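## Task

Free the Ethernet plug in the upper port of the wall plate by pressing its latch tab and pulling it out. Set the plug down so it rests fully on the bare table surface, with no part of it on a cable or any other object, clear of the robot's base yet easy to reach. Any other cable must stay plugged in, and the gripper must hold nothing at the end. Lower the plug onto the table before opening, because dropping it can fail the job, and a plug hanging only by its cord counts as released. The cable's free end may hang past the table edge. Finish with the arm and hand in open air, touching nothing during the last second before the settled scene is judged.

## Robot and tools

Robot: one six-joint arm with a two-finger gripper, in simulation. Joint order everywhere (rows, result lists): waist, shoulder, elbow, forearm roll, wrist pitch, wrist roll. Nothing may be knocked or placed off the table. A loose object may occasionally get a brief shove.

Frame: the scene frame has its origin on the table top straight under the arm base, +z up, and +y to the left when facing along +x. The base itself may be slightly tilted. Results report end_effector_position (metres) and end_effector_quat_wxyz, plus velocities (m/s, rad/s). That position is the point between the pads when closed; fingertips reach about 33 mm past it when closed and 9 mm when fully open. Fingers point along the gripper's +z and open along its y. The printed position can be off, more so at long reach.

A row is 9 numbers, each in [-1, 1]: six joint displacements, then gripper position, force_limit, speed. Joint numbers are scaled: 1.0 equals 1.398 rad for waist and shoulder, 2.097 rad for elbow, 2.622 rad for the three wrist joints. They are offsets, not poses, measured from the joint angles at the start of the action (not from the previous row). Gripper position is absolute: +1 fully open (140 mm), about -0.8 pads touch, -1 closes until blocked. force_limit: -1 about 14 N, 0 about 60 N, +1 about 107 N. speed: -1 about 30 mm/s, 0 about 140, +1 about 250.

execute_actions(actions): a list of up to 15 actions; each action is a list of up to 15 rows, one row per 1/30 s step, and if shorter, its last row is held until 15 steps pass. An empty list just returns state and images. Joint ranges: elbow -2.792 to 2.792 rad, all others -6.283 to 6.283; the true end may differ by 0.010 rad. An action asking a joint more than 0.010 rad beyond its range is refused; if the first action or any malformed action fails, the whole call is refused. A joint pushed past its real end stops there and may report "joint sent to its limit".

move(target, speed, blocking): target is one 9-number row whose displacements are counted from the Joint positions in the latest result that showed them. All joints progress together along a path lasting 0.5 to 10 s. speed (0.01 to 2 rad/s, default 0.5) caps the fastest joint's path. It does not avoid obstacles. The arm is stiff: aiming even slightly beyond a firm contact can trigger a fault, and faster moves hit harder. The result adds a move: line with how it ended (done, off_target, moving, held, fault), limits=held or limits=none, and the joint farthest from target. With blocking=false you get a reply after 0.5 s; until a result shows the move ended, use wait or stop before sending other motion.

wait(seconds): 0 to 10, lets time pass holding the last command. stop(): brakes a running move; it needs room, and fingers keep moving. zoom_image(camera, region): region [x0, y0, x1, y1] in pixels, at most 504 by 504, from cam_head_left, cam_head_right, cam_high, cam_low or cam_wrist (all 504x504). finished_scene(scene): ends the current scene by number, irreversibly; the reply gives the next task. Replying without a tool call ends everything.

Motion limits: each joint target stays within a lead of its measured angle (0.456 rad waist/shoulder, 0.683 elbow, 0.854 wrist joints), and targets that would put the gripper more than 70 mm from its measured spot are scaled back, so big displacements may need several actions. Max target speeds: 2.09, 3.14 and 3.93 rad/s respectively. "Joint targets" shows what joints are driven toward; "joint command not followed" means a clearance check altered targets (mount blocks count as arm).

Gripping: close with position -1 and confirm object_status is 2. Codes: 0 moving, 1 blocked while opening, 2 blocked while closing, 3 reached request or pads met. To squeeze harder while at 2, raise force_limit and nudge position (e.g. -1 to -0.98). position_measured is in counts: 3 fully open, 230 pads together. Closing pushes fingertips about 24 mm farther out, so keep clearance above surfaces.

Faults: a joint torque reaching its load limit (waist and shoulder 323, elbow 152, wrist joints 42.7 N m) or 144 N external force on the arm, tool or held item stops the arm for 10 s and drops the rest of the call. Motors heat under load; a MOTOR HOT warning precedes an OVER-TEMPERATURE FAULT that brakes the arm. The sim keeps running while you think.

Good practice: press the latch tab, pull gently, lower the plug onto open table, open the gripper, lift clear so nothing is touched, and avoid drops, slams and hard pushes.

Each tool is called after "Request:" by a JSON object that holds its "api" and its "payload".

## Session

Request:
{"api": "execute_actions", "payload": {"actions": []}}

Scene clock: 0.00 s.
end_effector_position=(+0.4278, +0.1219, +0.1991) position_measured=3 object_status=3 end_effector_quat_wxyz=(+0.281, +0.122, +0.751, +0.585) end_effector_velocity=(-0.000, +0.000, -0.000) end_effector_angular_velocity=(-0.000, -0.000, +0.001)
Joint names: [waist, shoulder, elbow, forearm roll, wrist pitch, wrist roll]
Joint positions: [-0.656  0.27   2.666  1.475  1.427  3.064]
Joint velocities: [ 0.001  0.    -0.     0.    -0.    -0.   ]
Joint torques (N m, as the joint torque sensors report them, + toward a larger angle): no reading
Joint targets: [-0.656 0.270 2.666 1.475 1.427 3.064]

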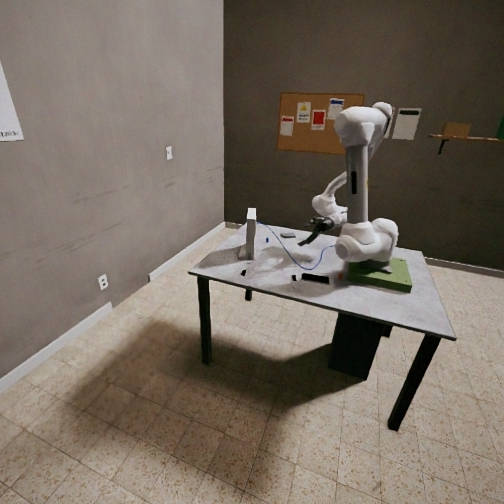

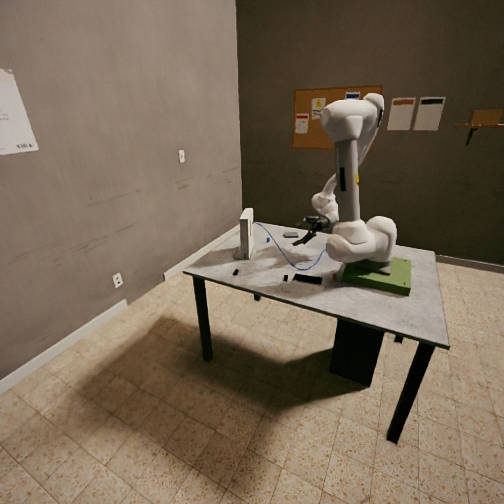

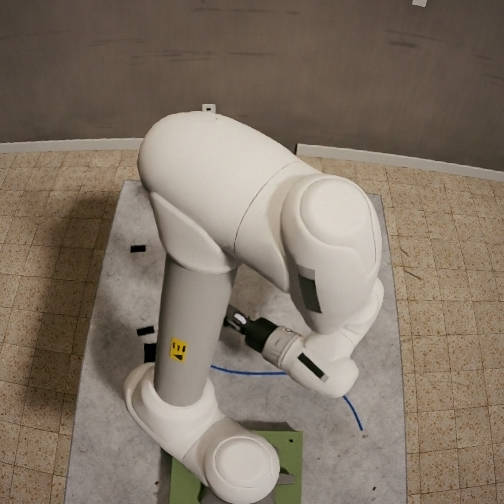

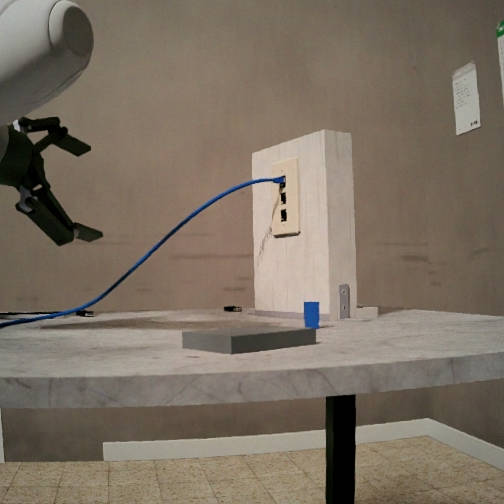

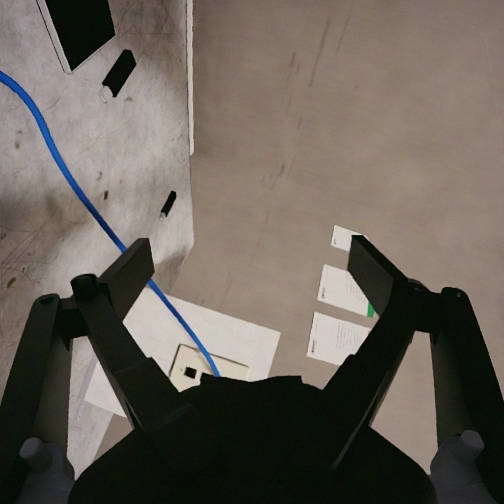

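Request:
{"api": "zoom_image", "payload": {"camera": "cam_low", "region": [230, 140, 330, 240]}}

Request:
{"api": "zoom_image", "payload": {"camera": "cam_head_left", "region": [180, 180, 440, 320]}}

Region (230, 140, 330, 240) of cam_low's 504x504 image, scaled by 5.040, with more detail than that image has.

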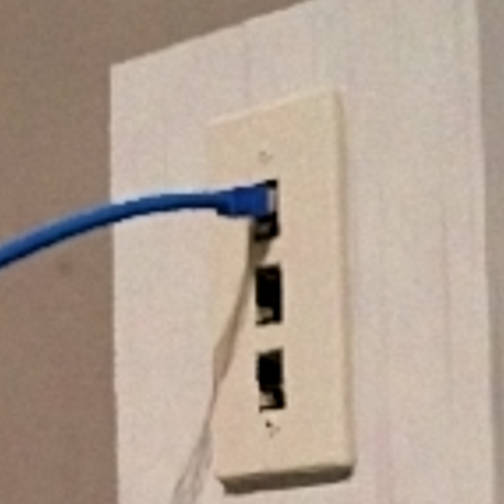

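Region (180, 180, 440, 320) of cam_head_left's 504x504 image, scaled by 1.938, with more detail than that image has; it fills the top 271 rows of this view, and the rest is white.

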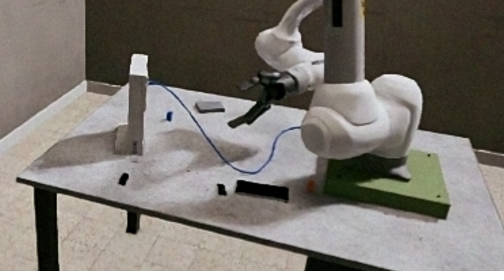

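Request:
{"api": "move", "payload": {"target": [-0.1041, 0.1527, -0.1583, 0.0623, 0.0461, 0.1529, 0.0, 0, 0], "speed": 0.5}}

Scene clock: 104.53 s.
end_effector_position=(+0.6021, -0.1077, +0.2211) position_measured=129 object_status=3 end_effector_quat_wxyz=(+0.305, +0.304, +0.638, +0.638) end_effector_velocity=(+0.000, +0.000, +0.000) end_effector_angular_velocity=(+0.003, -0.000, +0.000)
Joint names: [waist, shoulder, elbow, forearm roll, wrist pitch, wrist roll]
Joint positions: [-0.801  0.483  2.334  1.638  1.548  3.465]
Joint velocities: [ 0.001  0.001 -0.     0.001  0.002  0.002]
Joint torques (N m, as the joint torque sensors report them, + toward a larger angle): [  1.04 -69.6  -18.79   0.89   2.62   0.01]
Joint targets: [-0.801 0.483 2.334 1.638 1.548 3.465]
move: done; limits=none; farthest joint: the shoulder, 0.001 radians from its target (0.214 radians at the start)

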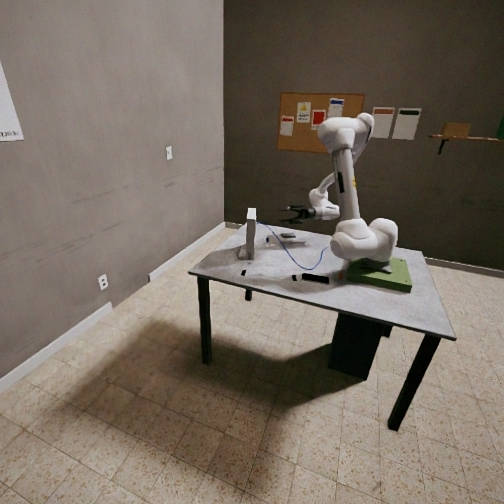

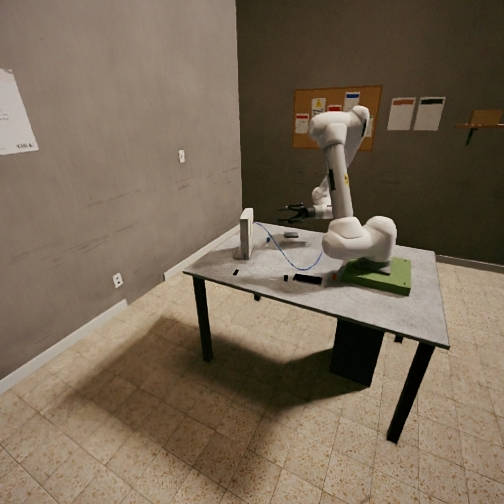

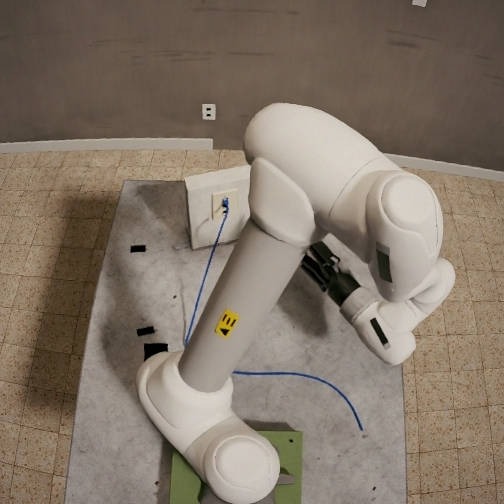

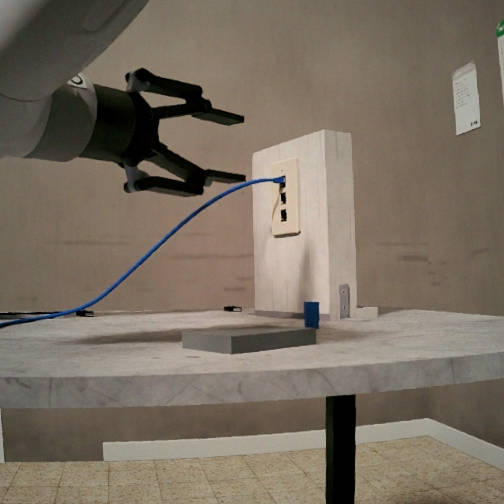

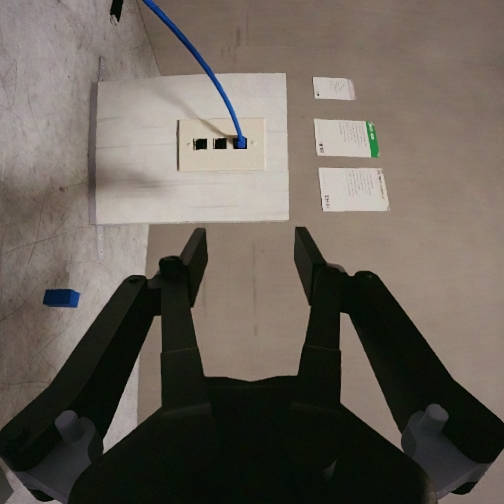

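Request:
{"api": "zoom_image", "payload": {"camera": "cam_high", "region": [150, 140, 290, 280]}}

Request:
{"api": "zoom_image", "payload": {"camera": "cam_wrist", "region": [150, 80, 300, 230]}}

Region (150, 140, 290, 280) of cam_high's 504x504 image, scaled by 3.600, with more detail than that image has.

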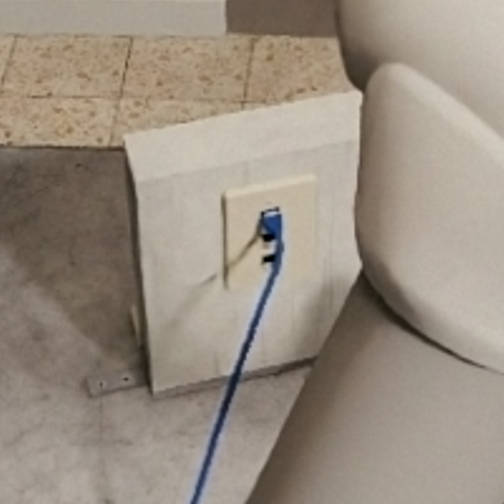

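Region (150, 80, 300, 230) of cam_wrist's 504x504 image, scaled by 3.360, with more detail than that image has.

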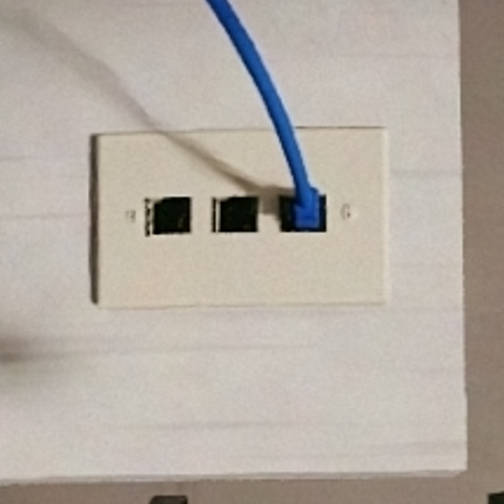

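Request:
{"api": "move", "payload": {"target": [0.1471, 0.0330, -0.0232, 0.0749, -0.0249, -0.0031, 0.0, 0, 0], "speed": 0.4}}

Scene clock: 155.70 s.
end_effector_position=(+0.6813, -0.0462, +0.2079) position_measured=129 object_status=3 end_effector_quat_wxyz=(+0.305, +0.304, +0.638, +0.638) end_effector_velocity=(-0.000, +0.001, -0.000) end_effector_angular_velocity=(-0.001, +0.001, +0.000)
Joint names: [waist, shoulder, elbow, forearm roll, wrist pitch, wrist roll]
Joint positions: [-0.595  0.529  2.285  1.834  1.483  3.457]
Joint velocities: [ 0.001 -0.001  0.    -0.    -0.002  0.   ]
Joint torques (N m, as the joint torque sensors report them, + toward a larger angle): [  0.46 -74.6  -19.94   0.66   2.26   0.02]
Joint targets: [-0.595 0.529 2.285 1.834 1.483 3.457]
move: done; limits=none; farthest joint: the waist, 0.000 radians from its target (0.206 radians at the start)

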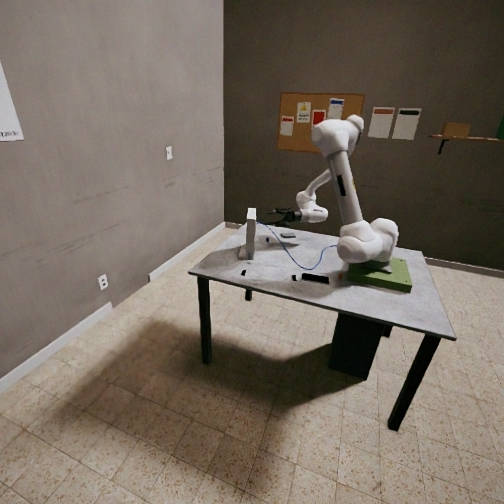

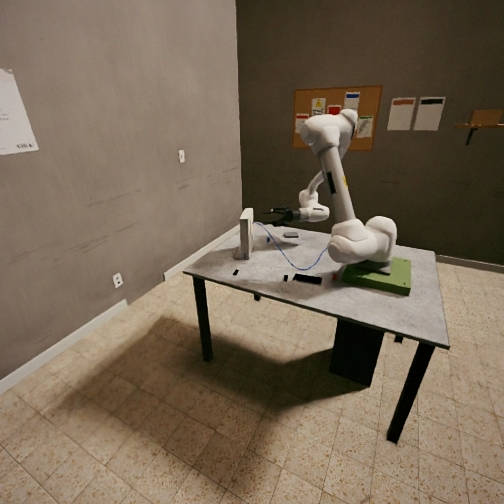

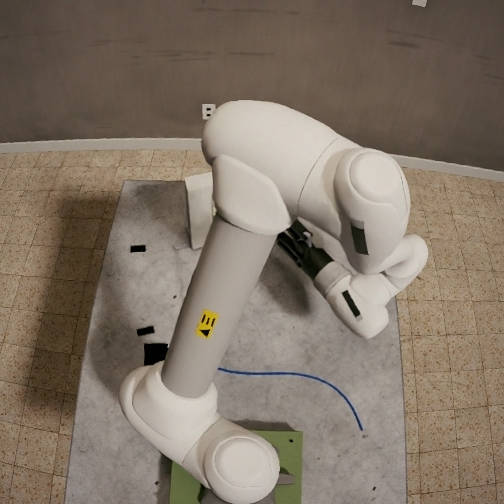

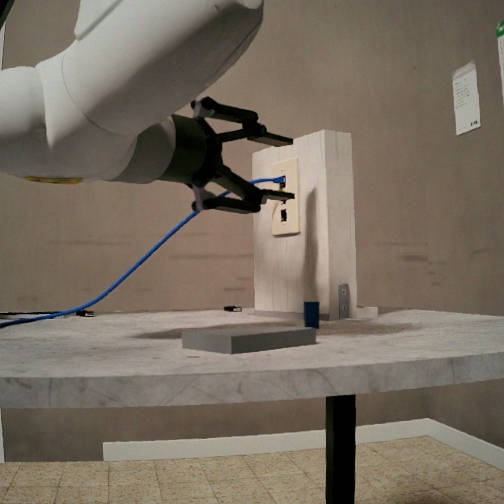

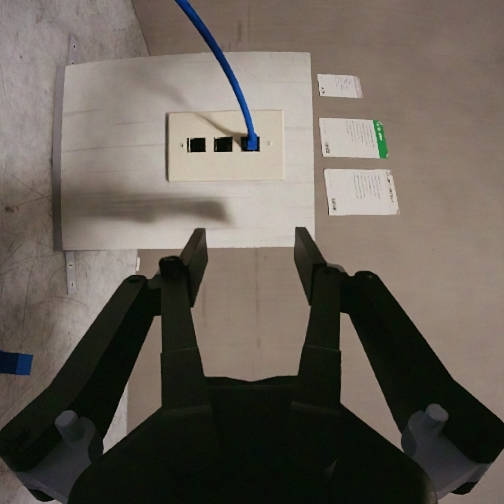

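Request:
{"api": "move", "payload": {"target": [0.0971, -0.0232, 0.0448, 0.0523, -0.0069, -0.0270, 0.0, 0, 0], "speed": 0.3}}

Scene clock: 195.60 s.
end_effector_position=(+0.6673, +0.0364, +0.2075) position_measured=129 object_status=3 end_effector_quat_wxyz=(+0.305, +0.305, +0.638, +0.638) end_effector_velocity=(-0.000, +0.001, +0.001) end_effector_angular_velocity=(-0.001, -0.002, +0.001)
Joint names: [waist, shoulder, elbow, forearm roll, wrist pitch, wrist roll]
Joint positions: [-0.46   0.497  2.379  1.972  1.465  3.386]
Joint velocities: [ 0.    -0.001  0.001 -0.     0.001 -0.002]
Joint torques (N m, as the joint torque sensors report them, + toward a larger angle): [  1.13 -68.4  -16.86   0.31   2.68   0.11]
Joint targets: [-0.460 0.497 2.379 1.972 1.465 3.386]
move: done; limits=none; farthest joint: the waist, 0.001 radians from its target (0.136 radians at the start)

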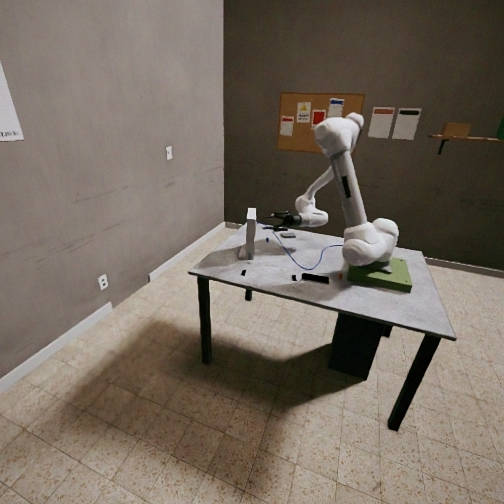

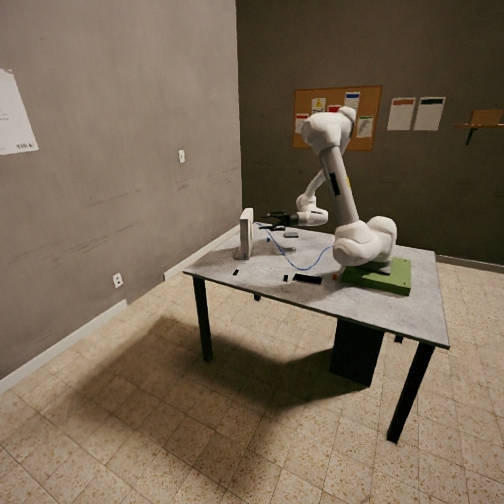

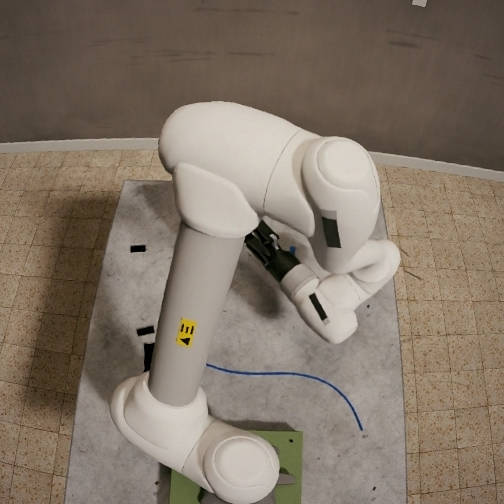

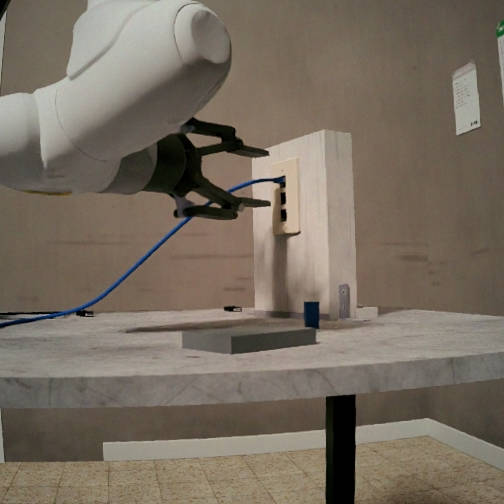

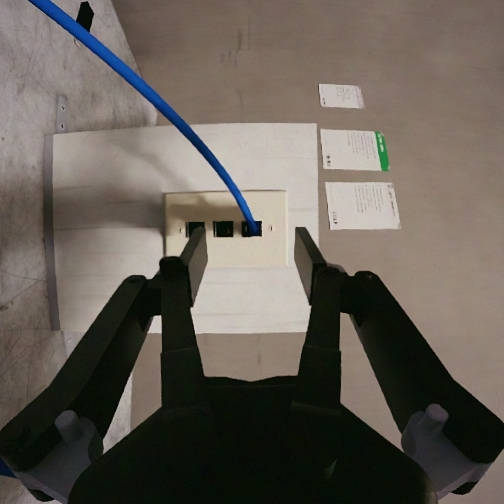

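Request:
{"api": "zoom_image", "payload": {"camera": "cam_wrist", "region": [150, 170, 350, 370]}}

Request:
{"api": "zoom_image", "payload": {"camera": "cam_low", "region": [200, 120, 320, 240]}}

Region (150, 170, 350, 370) of cam_wrist's 504x504 image, scaled by 2.520, with more detail than that image has.

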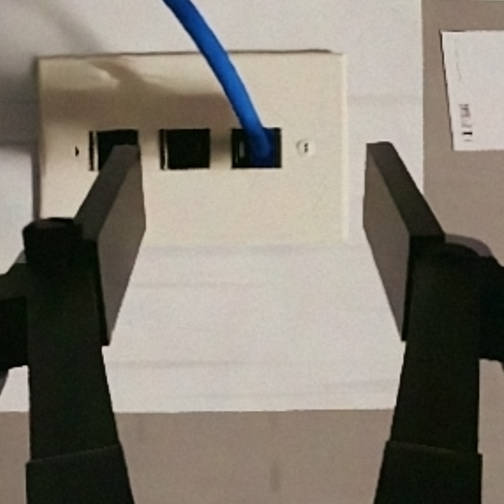

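Region (200, 120, 320, 240) of cam_low's 504x504 image, scaled by 4.200, with more detail than that image has.

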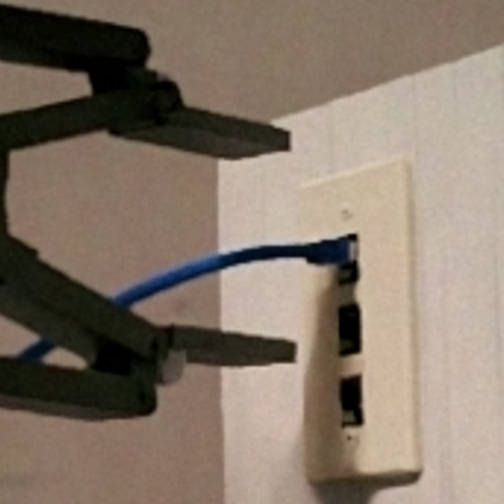

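Request:
{"api": "move", "payload": {"target": [0.0574, 0.0082, -0.0181, 0.0282, -0.0118, 0.0056, -0.4, 0, 0], "speed": 0.15}}

Scene clock: 236.57 s.
end_effector_position=(+0.6983, +0.0620, +0.2082) position_measured=179 object_status=3 end_effector_quat_wxyz=(+0.305, +0.304, +0.638, +0.638) end_effector_velocity=(+0.001, +0.000, +0.001) end_effector_angular_velocity=(-0.001, -0.002, +0.000)
Joint names: [waist, shoulder, elbow, forearm roll, wrist pitch, wrist roll]
Joint positions: [-0.38   0.508  2.341  2.045  1.434  3.401]
Joint velocities: [ 0.001 -0.    -0.001  0.001 -0.    -0.001]
Joint torques (N m, as the joint torque sensors report them, + toward a larger angle): [ 43.79 -65.92 -49.15   0.43  -0.65   0.24]
Joint targets: [-0.380 0.508 2.341 2.045 1.434 3.401]
move: done; limits=none; farthest joint: the waist, 0.000 radians from its target (0.080 radians at the start)

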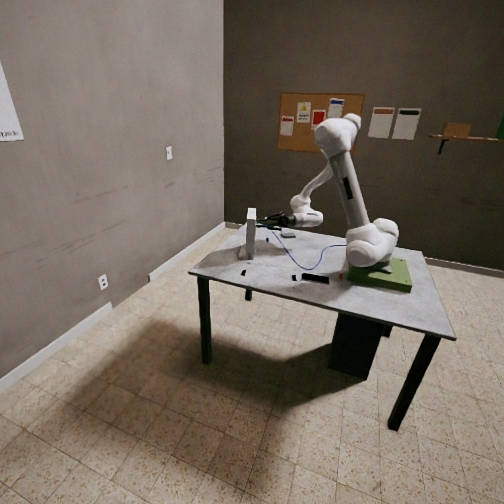

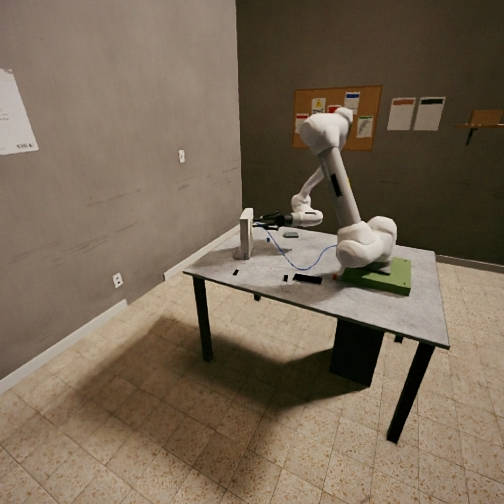

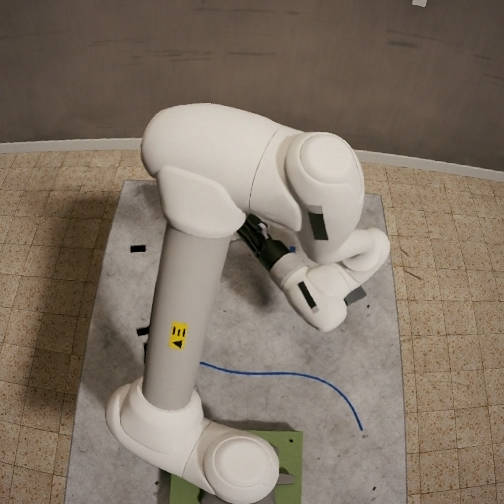

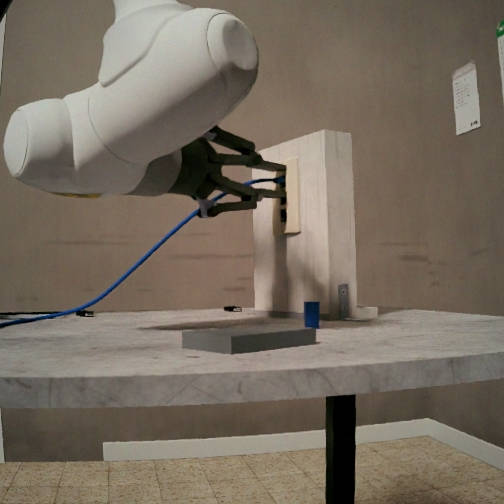

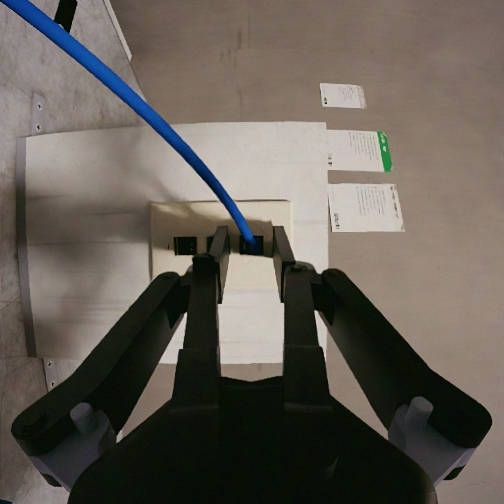

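Request:
{"api": "move", "payload": {"target": [-0.0072, -0.0010, 0.0023, -0.0035, 0.0015, -0.0007, -0.4, 0, 0], "speed": 0.1}}

Scene clock: 241.90 s.
end_effector_position=(+0.6945, +0.0586, +0.2080) position_measured=179 object_status=3 end_effector_quat_wxyz=(+0.305, +0.304, +0.638, +0.638) end_effector_velocity=(+0.000, -0.001, -0.000) end_effector_angular_velocity=(-0.001, +0.001, -0.001)
Joint names: [waist, shoulder, elbow, forearm roll, wrist pitch, wrist roll]
Joint positions: [-0.39   0.507  2.346  2.036  1.438  3.399]
Joint velocities: [-0.001 -0.    -0.     0.    -0.001  0.   ]
Joint torques (N m, as the joint torque sensors report them, + toward a larger angle): [  1.38 -70.87 -18.62   0.11   2.53  -0.11]
Joint targets: [-0.390 0.507 2.346 2.036 1.438 3.399]
move: done; limits=none; farthest joint: the waist, 0.000 radians from its target (0.011 radians at the start)

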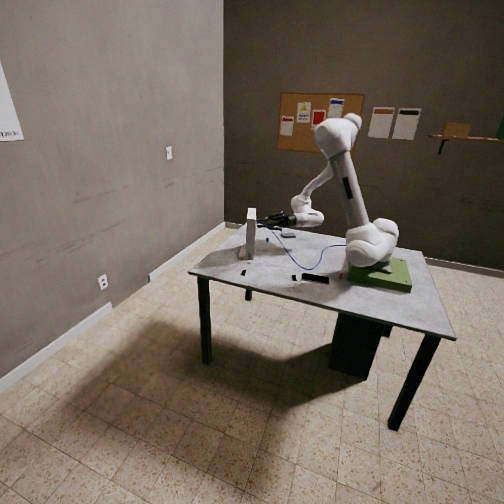

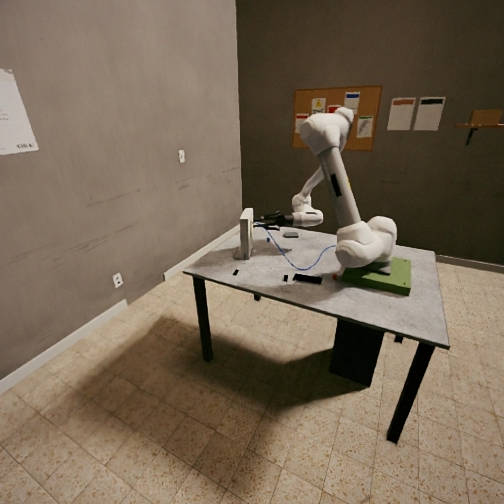

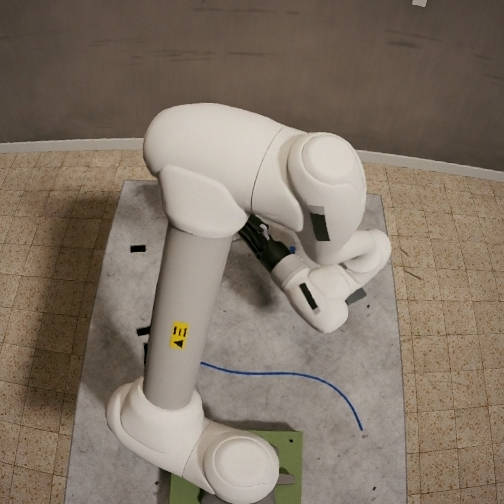

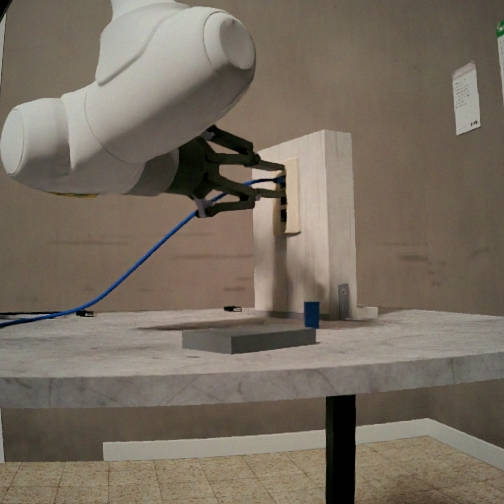

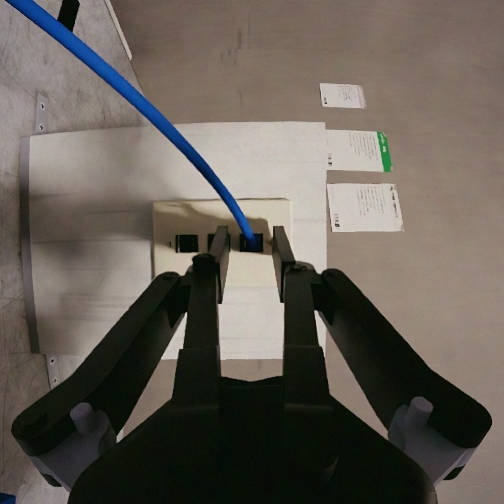

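Request:
{"api": "zoom_image", "payload": {"camera": "cam_wrist", "region": [190, 190, 310, 310]}}

Request:
{"api": "zoom_image", "payload": {"camera": "cam_low", "region": [230, 140, 320, 230]}}

Region (190, 190, 310, 310) of cam_wrist's 504x504 image, scaled by 4.200, with more detail than that image has.

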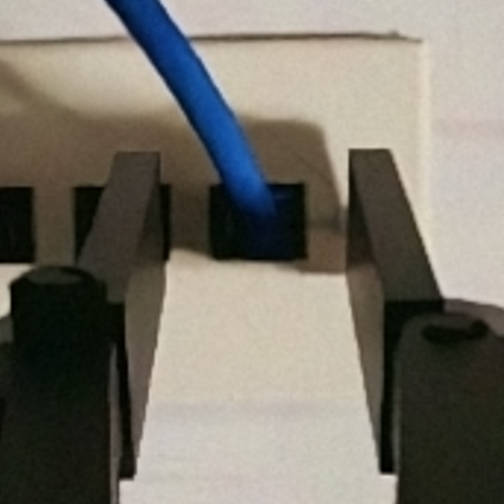

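Region (230, 140, 320, 230) of cam_low's 504x504 image, scaled by 5.600, with more detail than that image has.

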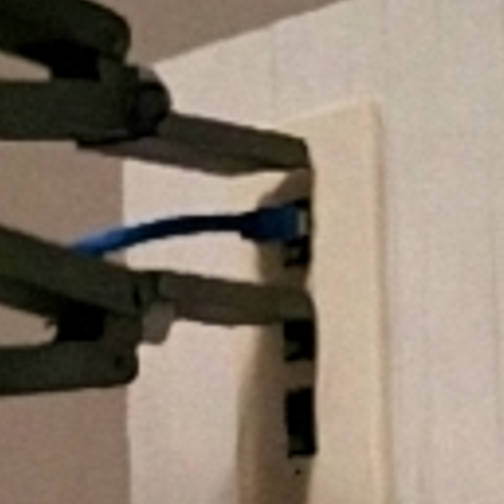

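Request:
{"api": "execute_actions", "payload": {"actions": [[[0,0,0,0,0,0,-1,-0.2,-0.5]],[[0,0,0,0,0,0,-1,-0.2,-0.5]]]}}

Request:
{"api": "zoom_image", "payload": {"camera": "cam_low", "region": [230, 140, 320, 230]}}

Scene clock: 262.53 s.
end_effector_position=(+0.6945, +0.0585, +0.2084) position_measured=222 object_status=2 end_effector_quat_wxyz=(+0.305, +0.304, +0.638, +0.638) end_effector_velocity=(-0.000, +0.000, +0.000) end_effector_angular_velocity=(-0.000, -0.000, +0.000)
Joint names: [waist, shoulder, elbow, forearm roll, wrist pitch, wrist roll]
Joint positions: [-0.39   0.506  2.346  2.036  1.438  3.399]
Joint velocities: [-0.    -0.     0.    -0.     0.    -0.001]
Joint torques (N m, as the joint torque sensors report them, + toward a larger angle): [  7.9  -26.05  -6.13  -3.34 -21.85   0.47]
Joint targets: [-0.390 0.506 2.346 2.036 1.438 3.399]

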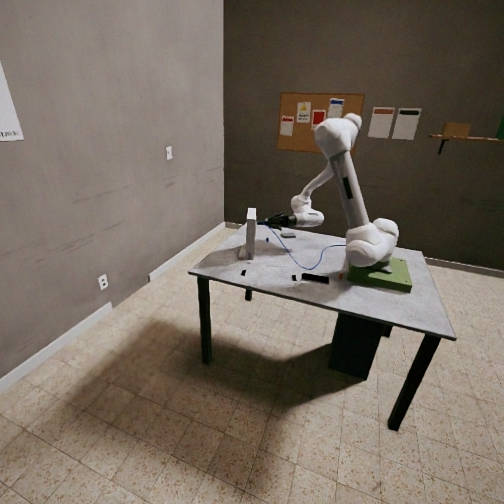

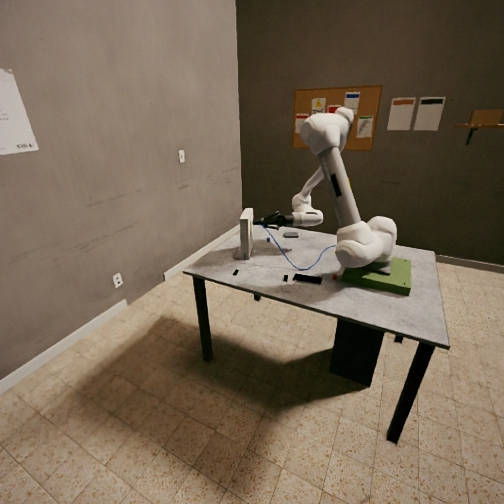

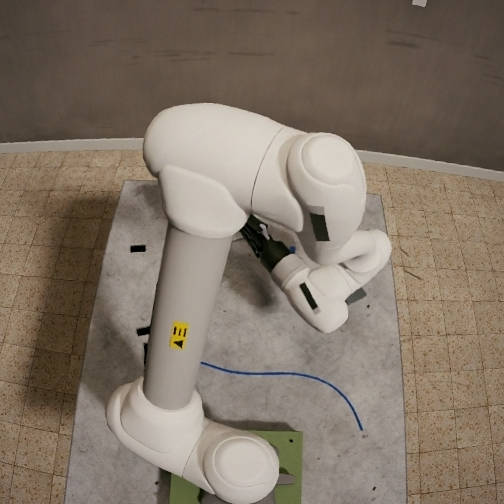

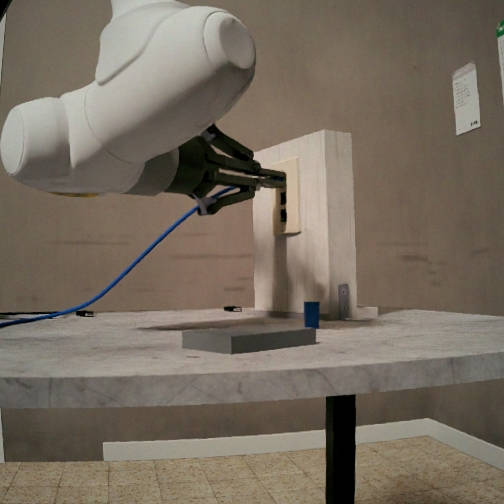

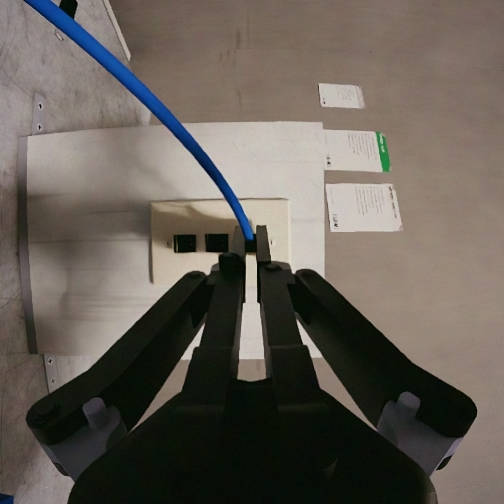

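Region (230, 140, 320, 230) of cam_low's 504x504 image, scaled by 5.600, with more detail than that image has.

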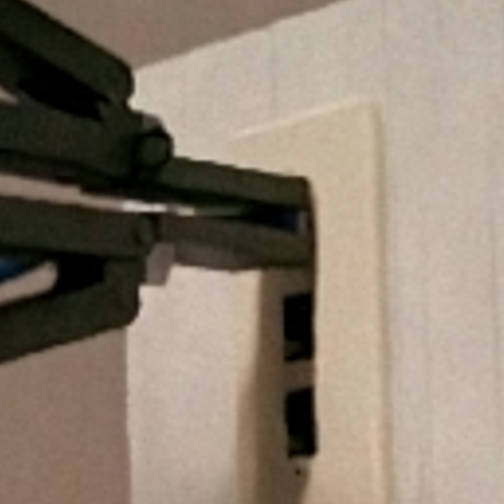

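Request:
{"api": "execute_actions", "payload": {"actions": [[[0,-0.0024,0,0,0,0,-1,-0.2,-0.5]]]}}

Scene clock: 275.13 s.
end_effector_position=(+0.6944, +0.0586, +0.2103) position_measured=222 object_status=2 end_effector_quat_wxyz=(+0.306, +0.303, +0.638, +0.638) end_effector_velocity=(-0.000, +0.000, +0.001) end_effector_angular_velocity=(+0.001, -0.002, +0.000)
Joint names: [waist, shoulder, elbow, forearm roll, wrist pitch, wrist roll]
Joint positions: [-0.39   0.503  2.346  2.036  1.438  3.399]
Joint velocities: [ 0.    -0.001  0.     0.     0.001 -0.   ]
Joint torques (N m, as the joint torque sensors report them, + toward a larger angle): [  1.95 -67.57 -18.82   0.39   0.45   0.23]
Joint targets: [-0.390 0.503 2.346 2.036 1.438 3.399]

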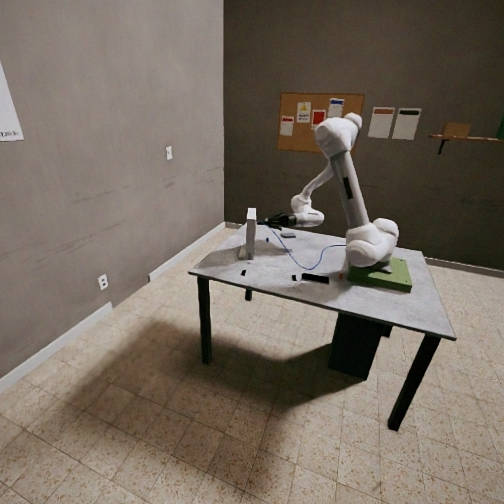

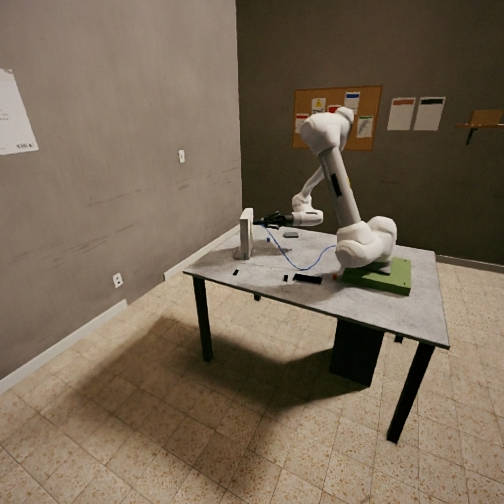

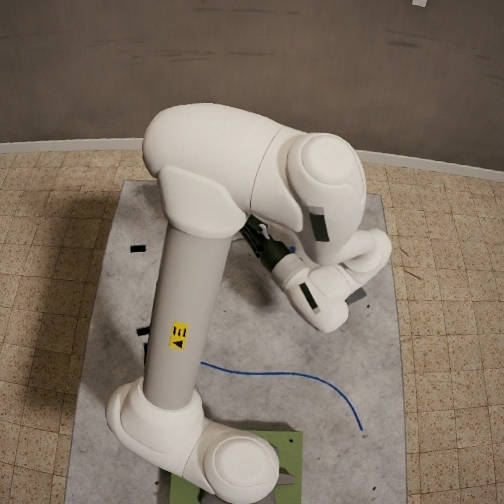

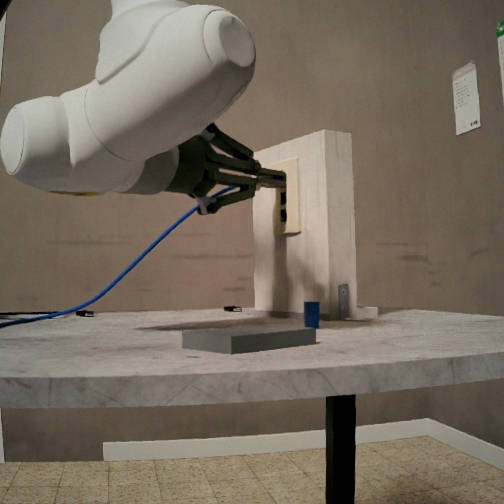

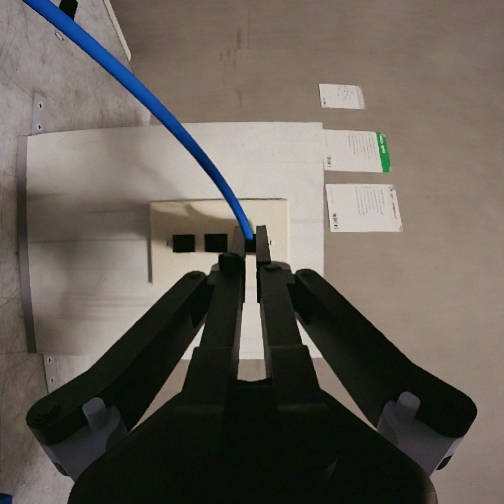

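Request:
{"api": "execute_actions", "payload": {"actions": [[[0,0,0,0,0,0,-0.98,0.0,-0.5]],[[-0.002,-0.0007,0.0015,-0.001,0.0006,-0.0006,-0.98,0.0,-0.5],[-0.003,-0.0011,0.0022,-0.0014,0.0009,-0.0008,-0.98,0.0,-0.5],[-0.004,-0.0015,0.0029,-0.0019,0.0012,-0.0011,-0.98,0.0,-0.5],[-0.005,-0.0019,0.0036,-0.0024,0.0015,-0.0014,-0.98,0.0,-0.5],[-0.00605,-0.00223,0.00436,-0.00289,0.00179,-0.00169,-0.98,0.0,-0.5]]]}}

Request:
{"api": "zoom_image", "payload": {"camera": "cam_low", "region": [230, 140, 320, 230]}}

Scene clock: 308.60 s.
end_effector_position=(+0.6886, +0.0569, +0.2103) position_measured=225 object_status=2 end_effector_quat_wxyz=(+0.306, +0.303, +0.638, +0.638) end_effector_velocity=(+0.000, -0.000, +0.001) end_effector_angular_velocity=(-0.001, -0.002, +0.000)
Joint names: [waist, shoulder, elbow, forearm roll, wrist pitch, wrist roll]
Joint positions: [-0.398  0.5    2.355  2.029  1.443  3.395]
Joint velocities: [-0.    -0.002 -0.    -0.     0.     0.   ]
Joint torques (N m, as the joint torque sensors report them, + toward a larger angle): [-11.98 -77.29  10.32  -7.94   8.28   0.13]
Joint targets: [-0.398 0.500 2.355 2.029 1.443 3.395]

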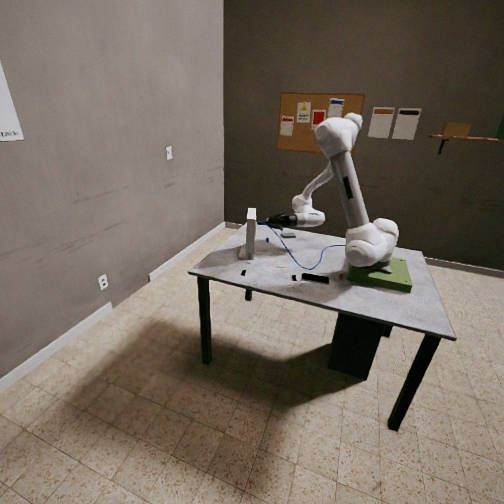

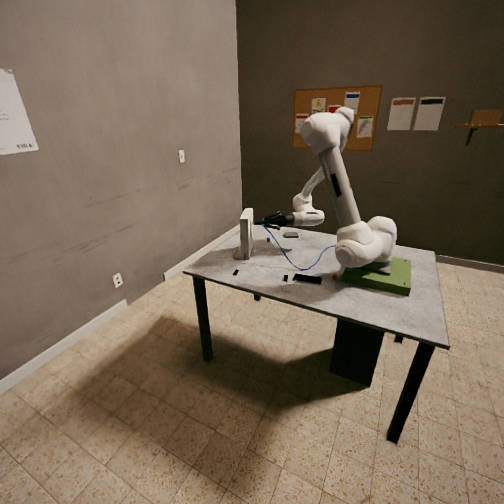

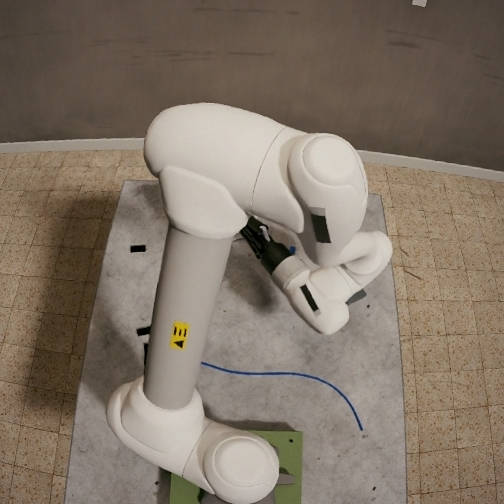

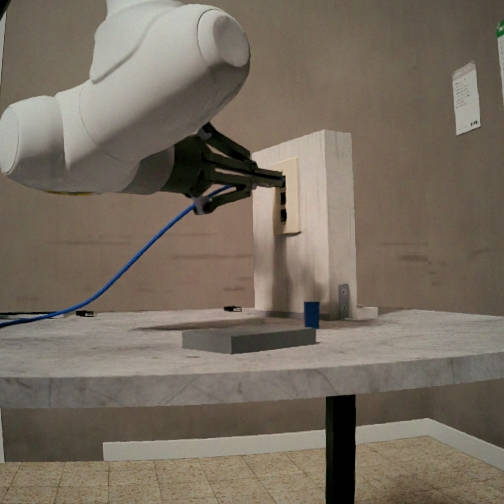

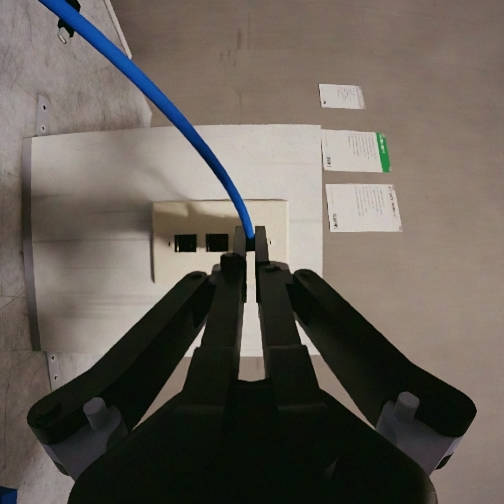

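Region (230, 140, 320, 230) of cam_low's 504x504 image, scaled by 5.600, with more detail than that image has.

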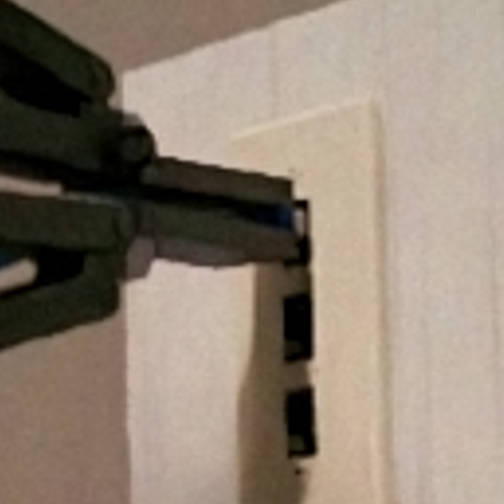

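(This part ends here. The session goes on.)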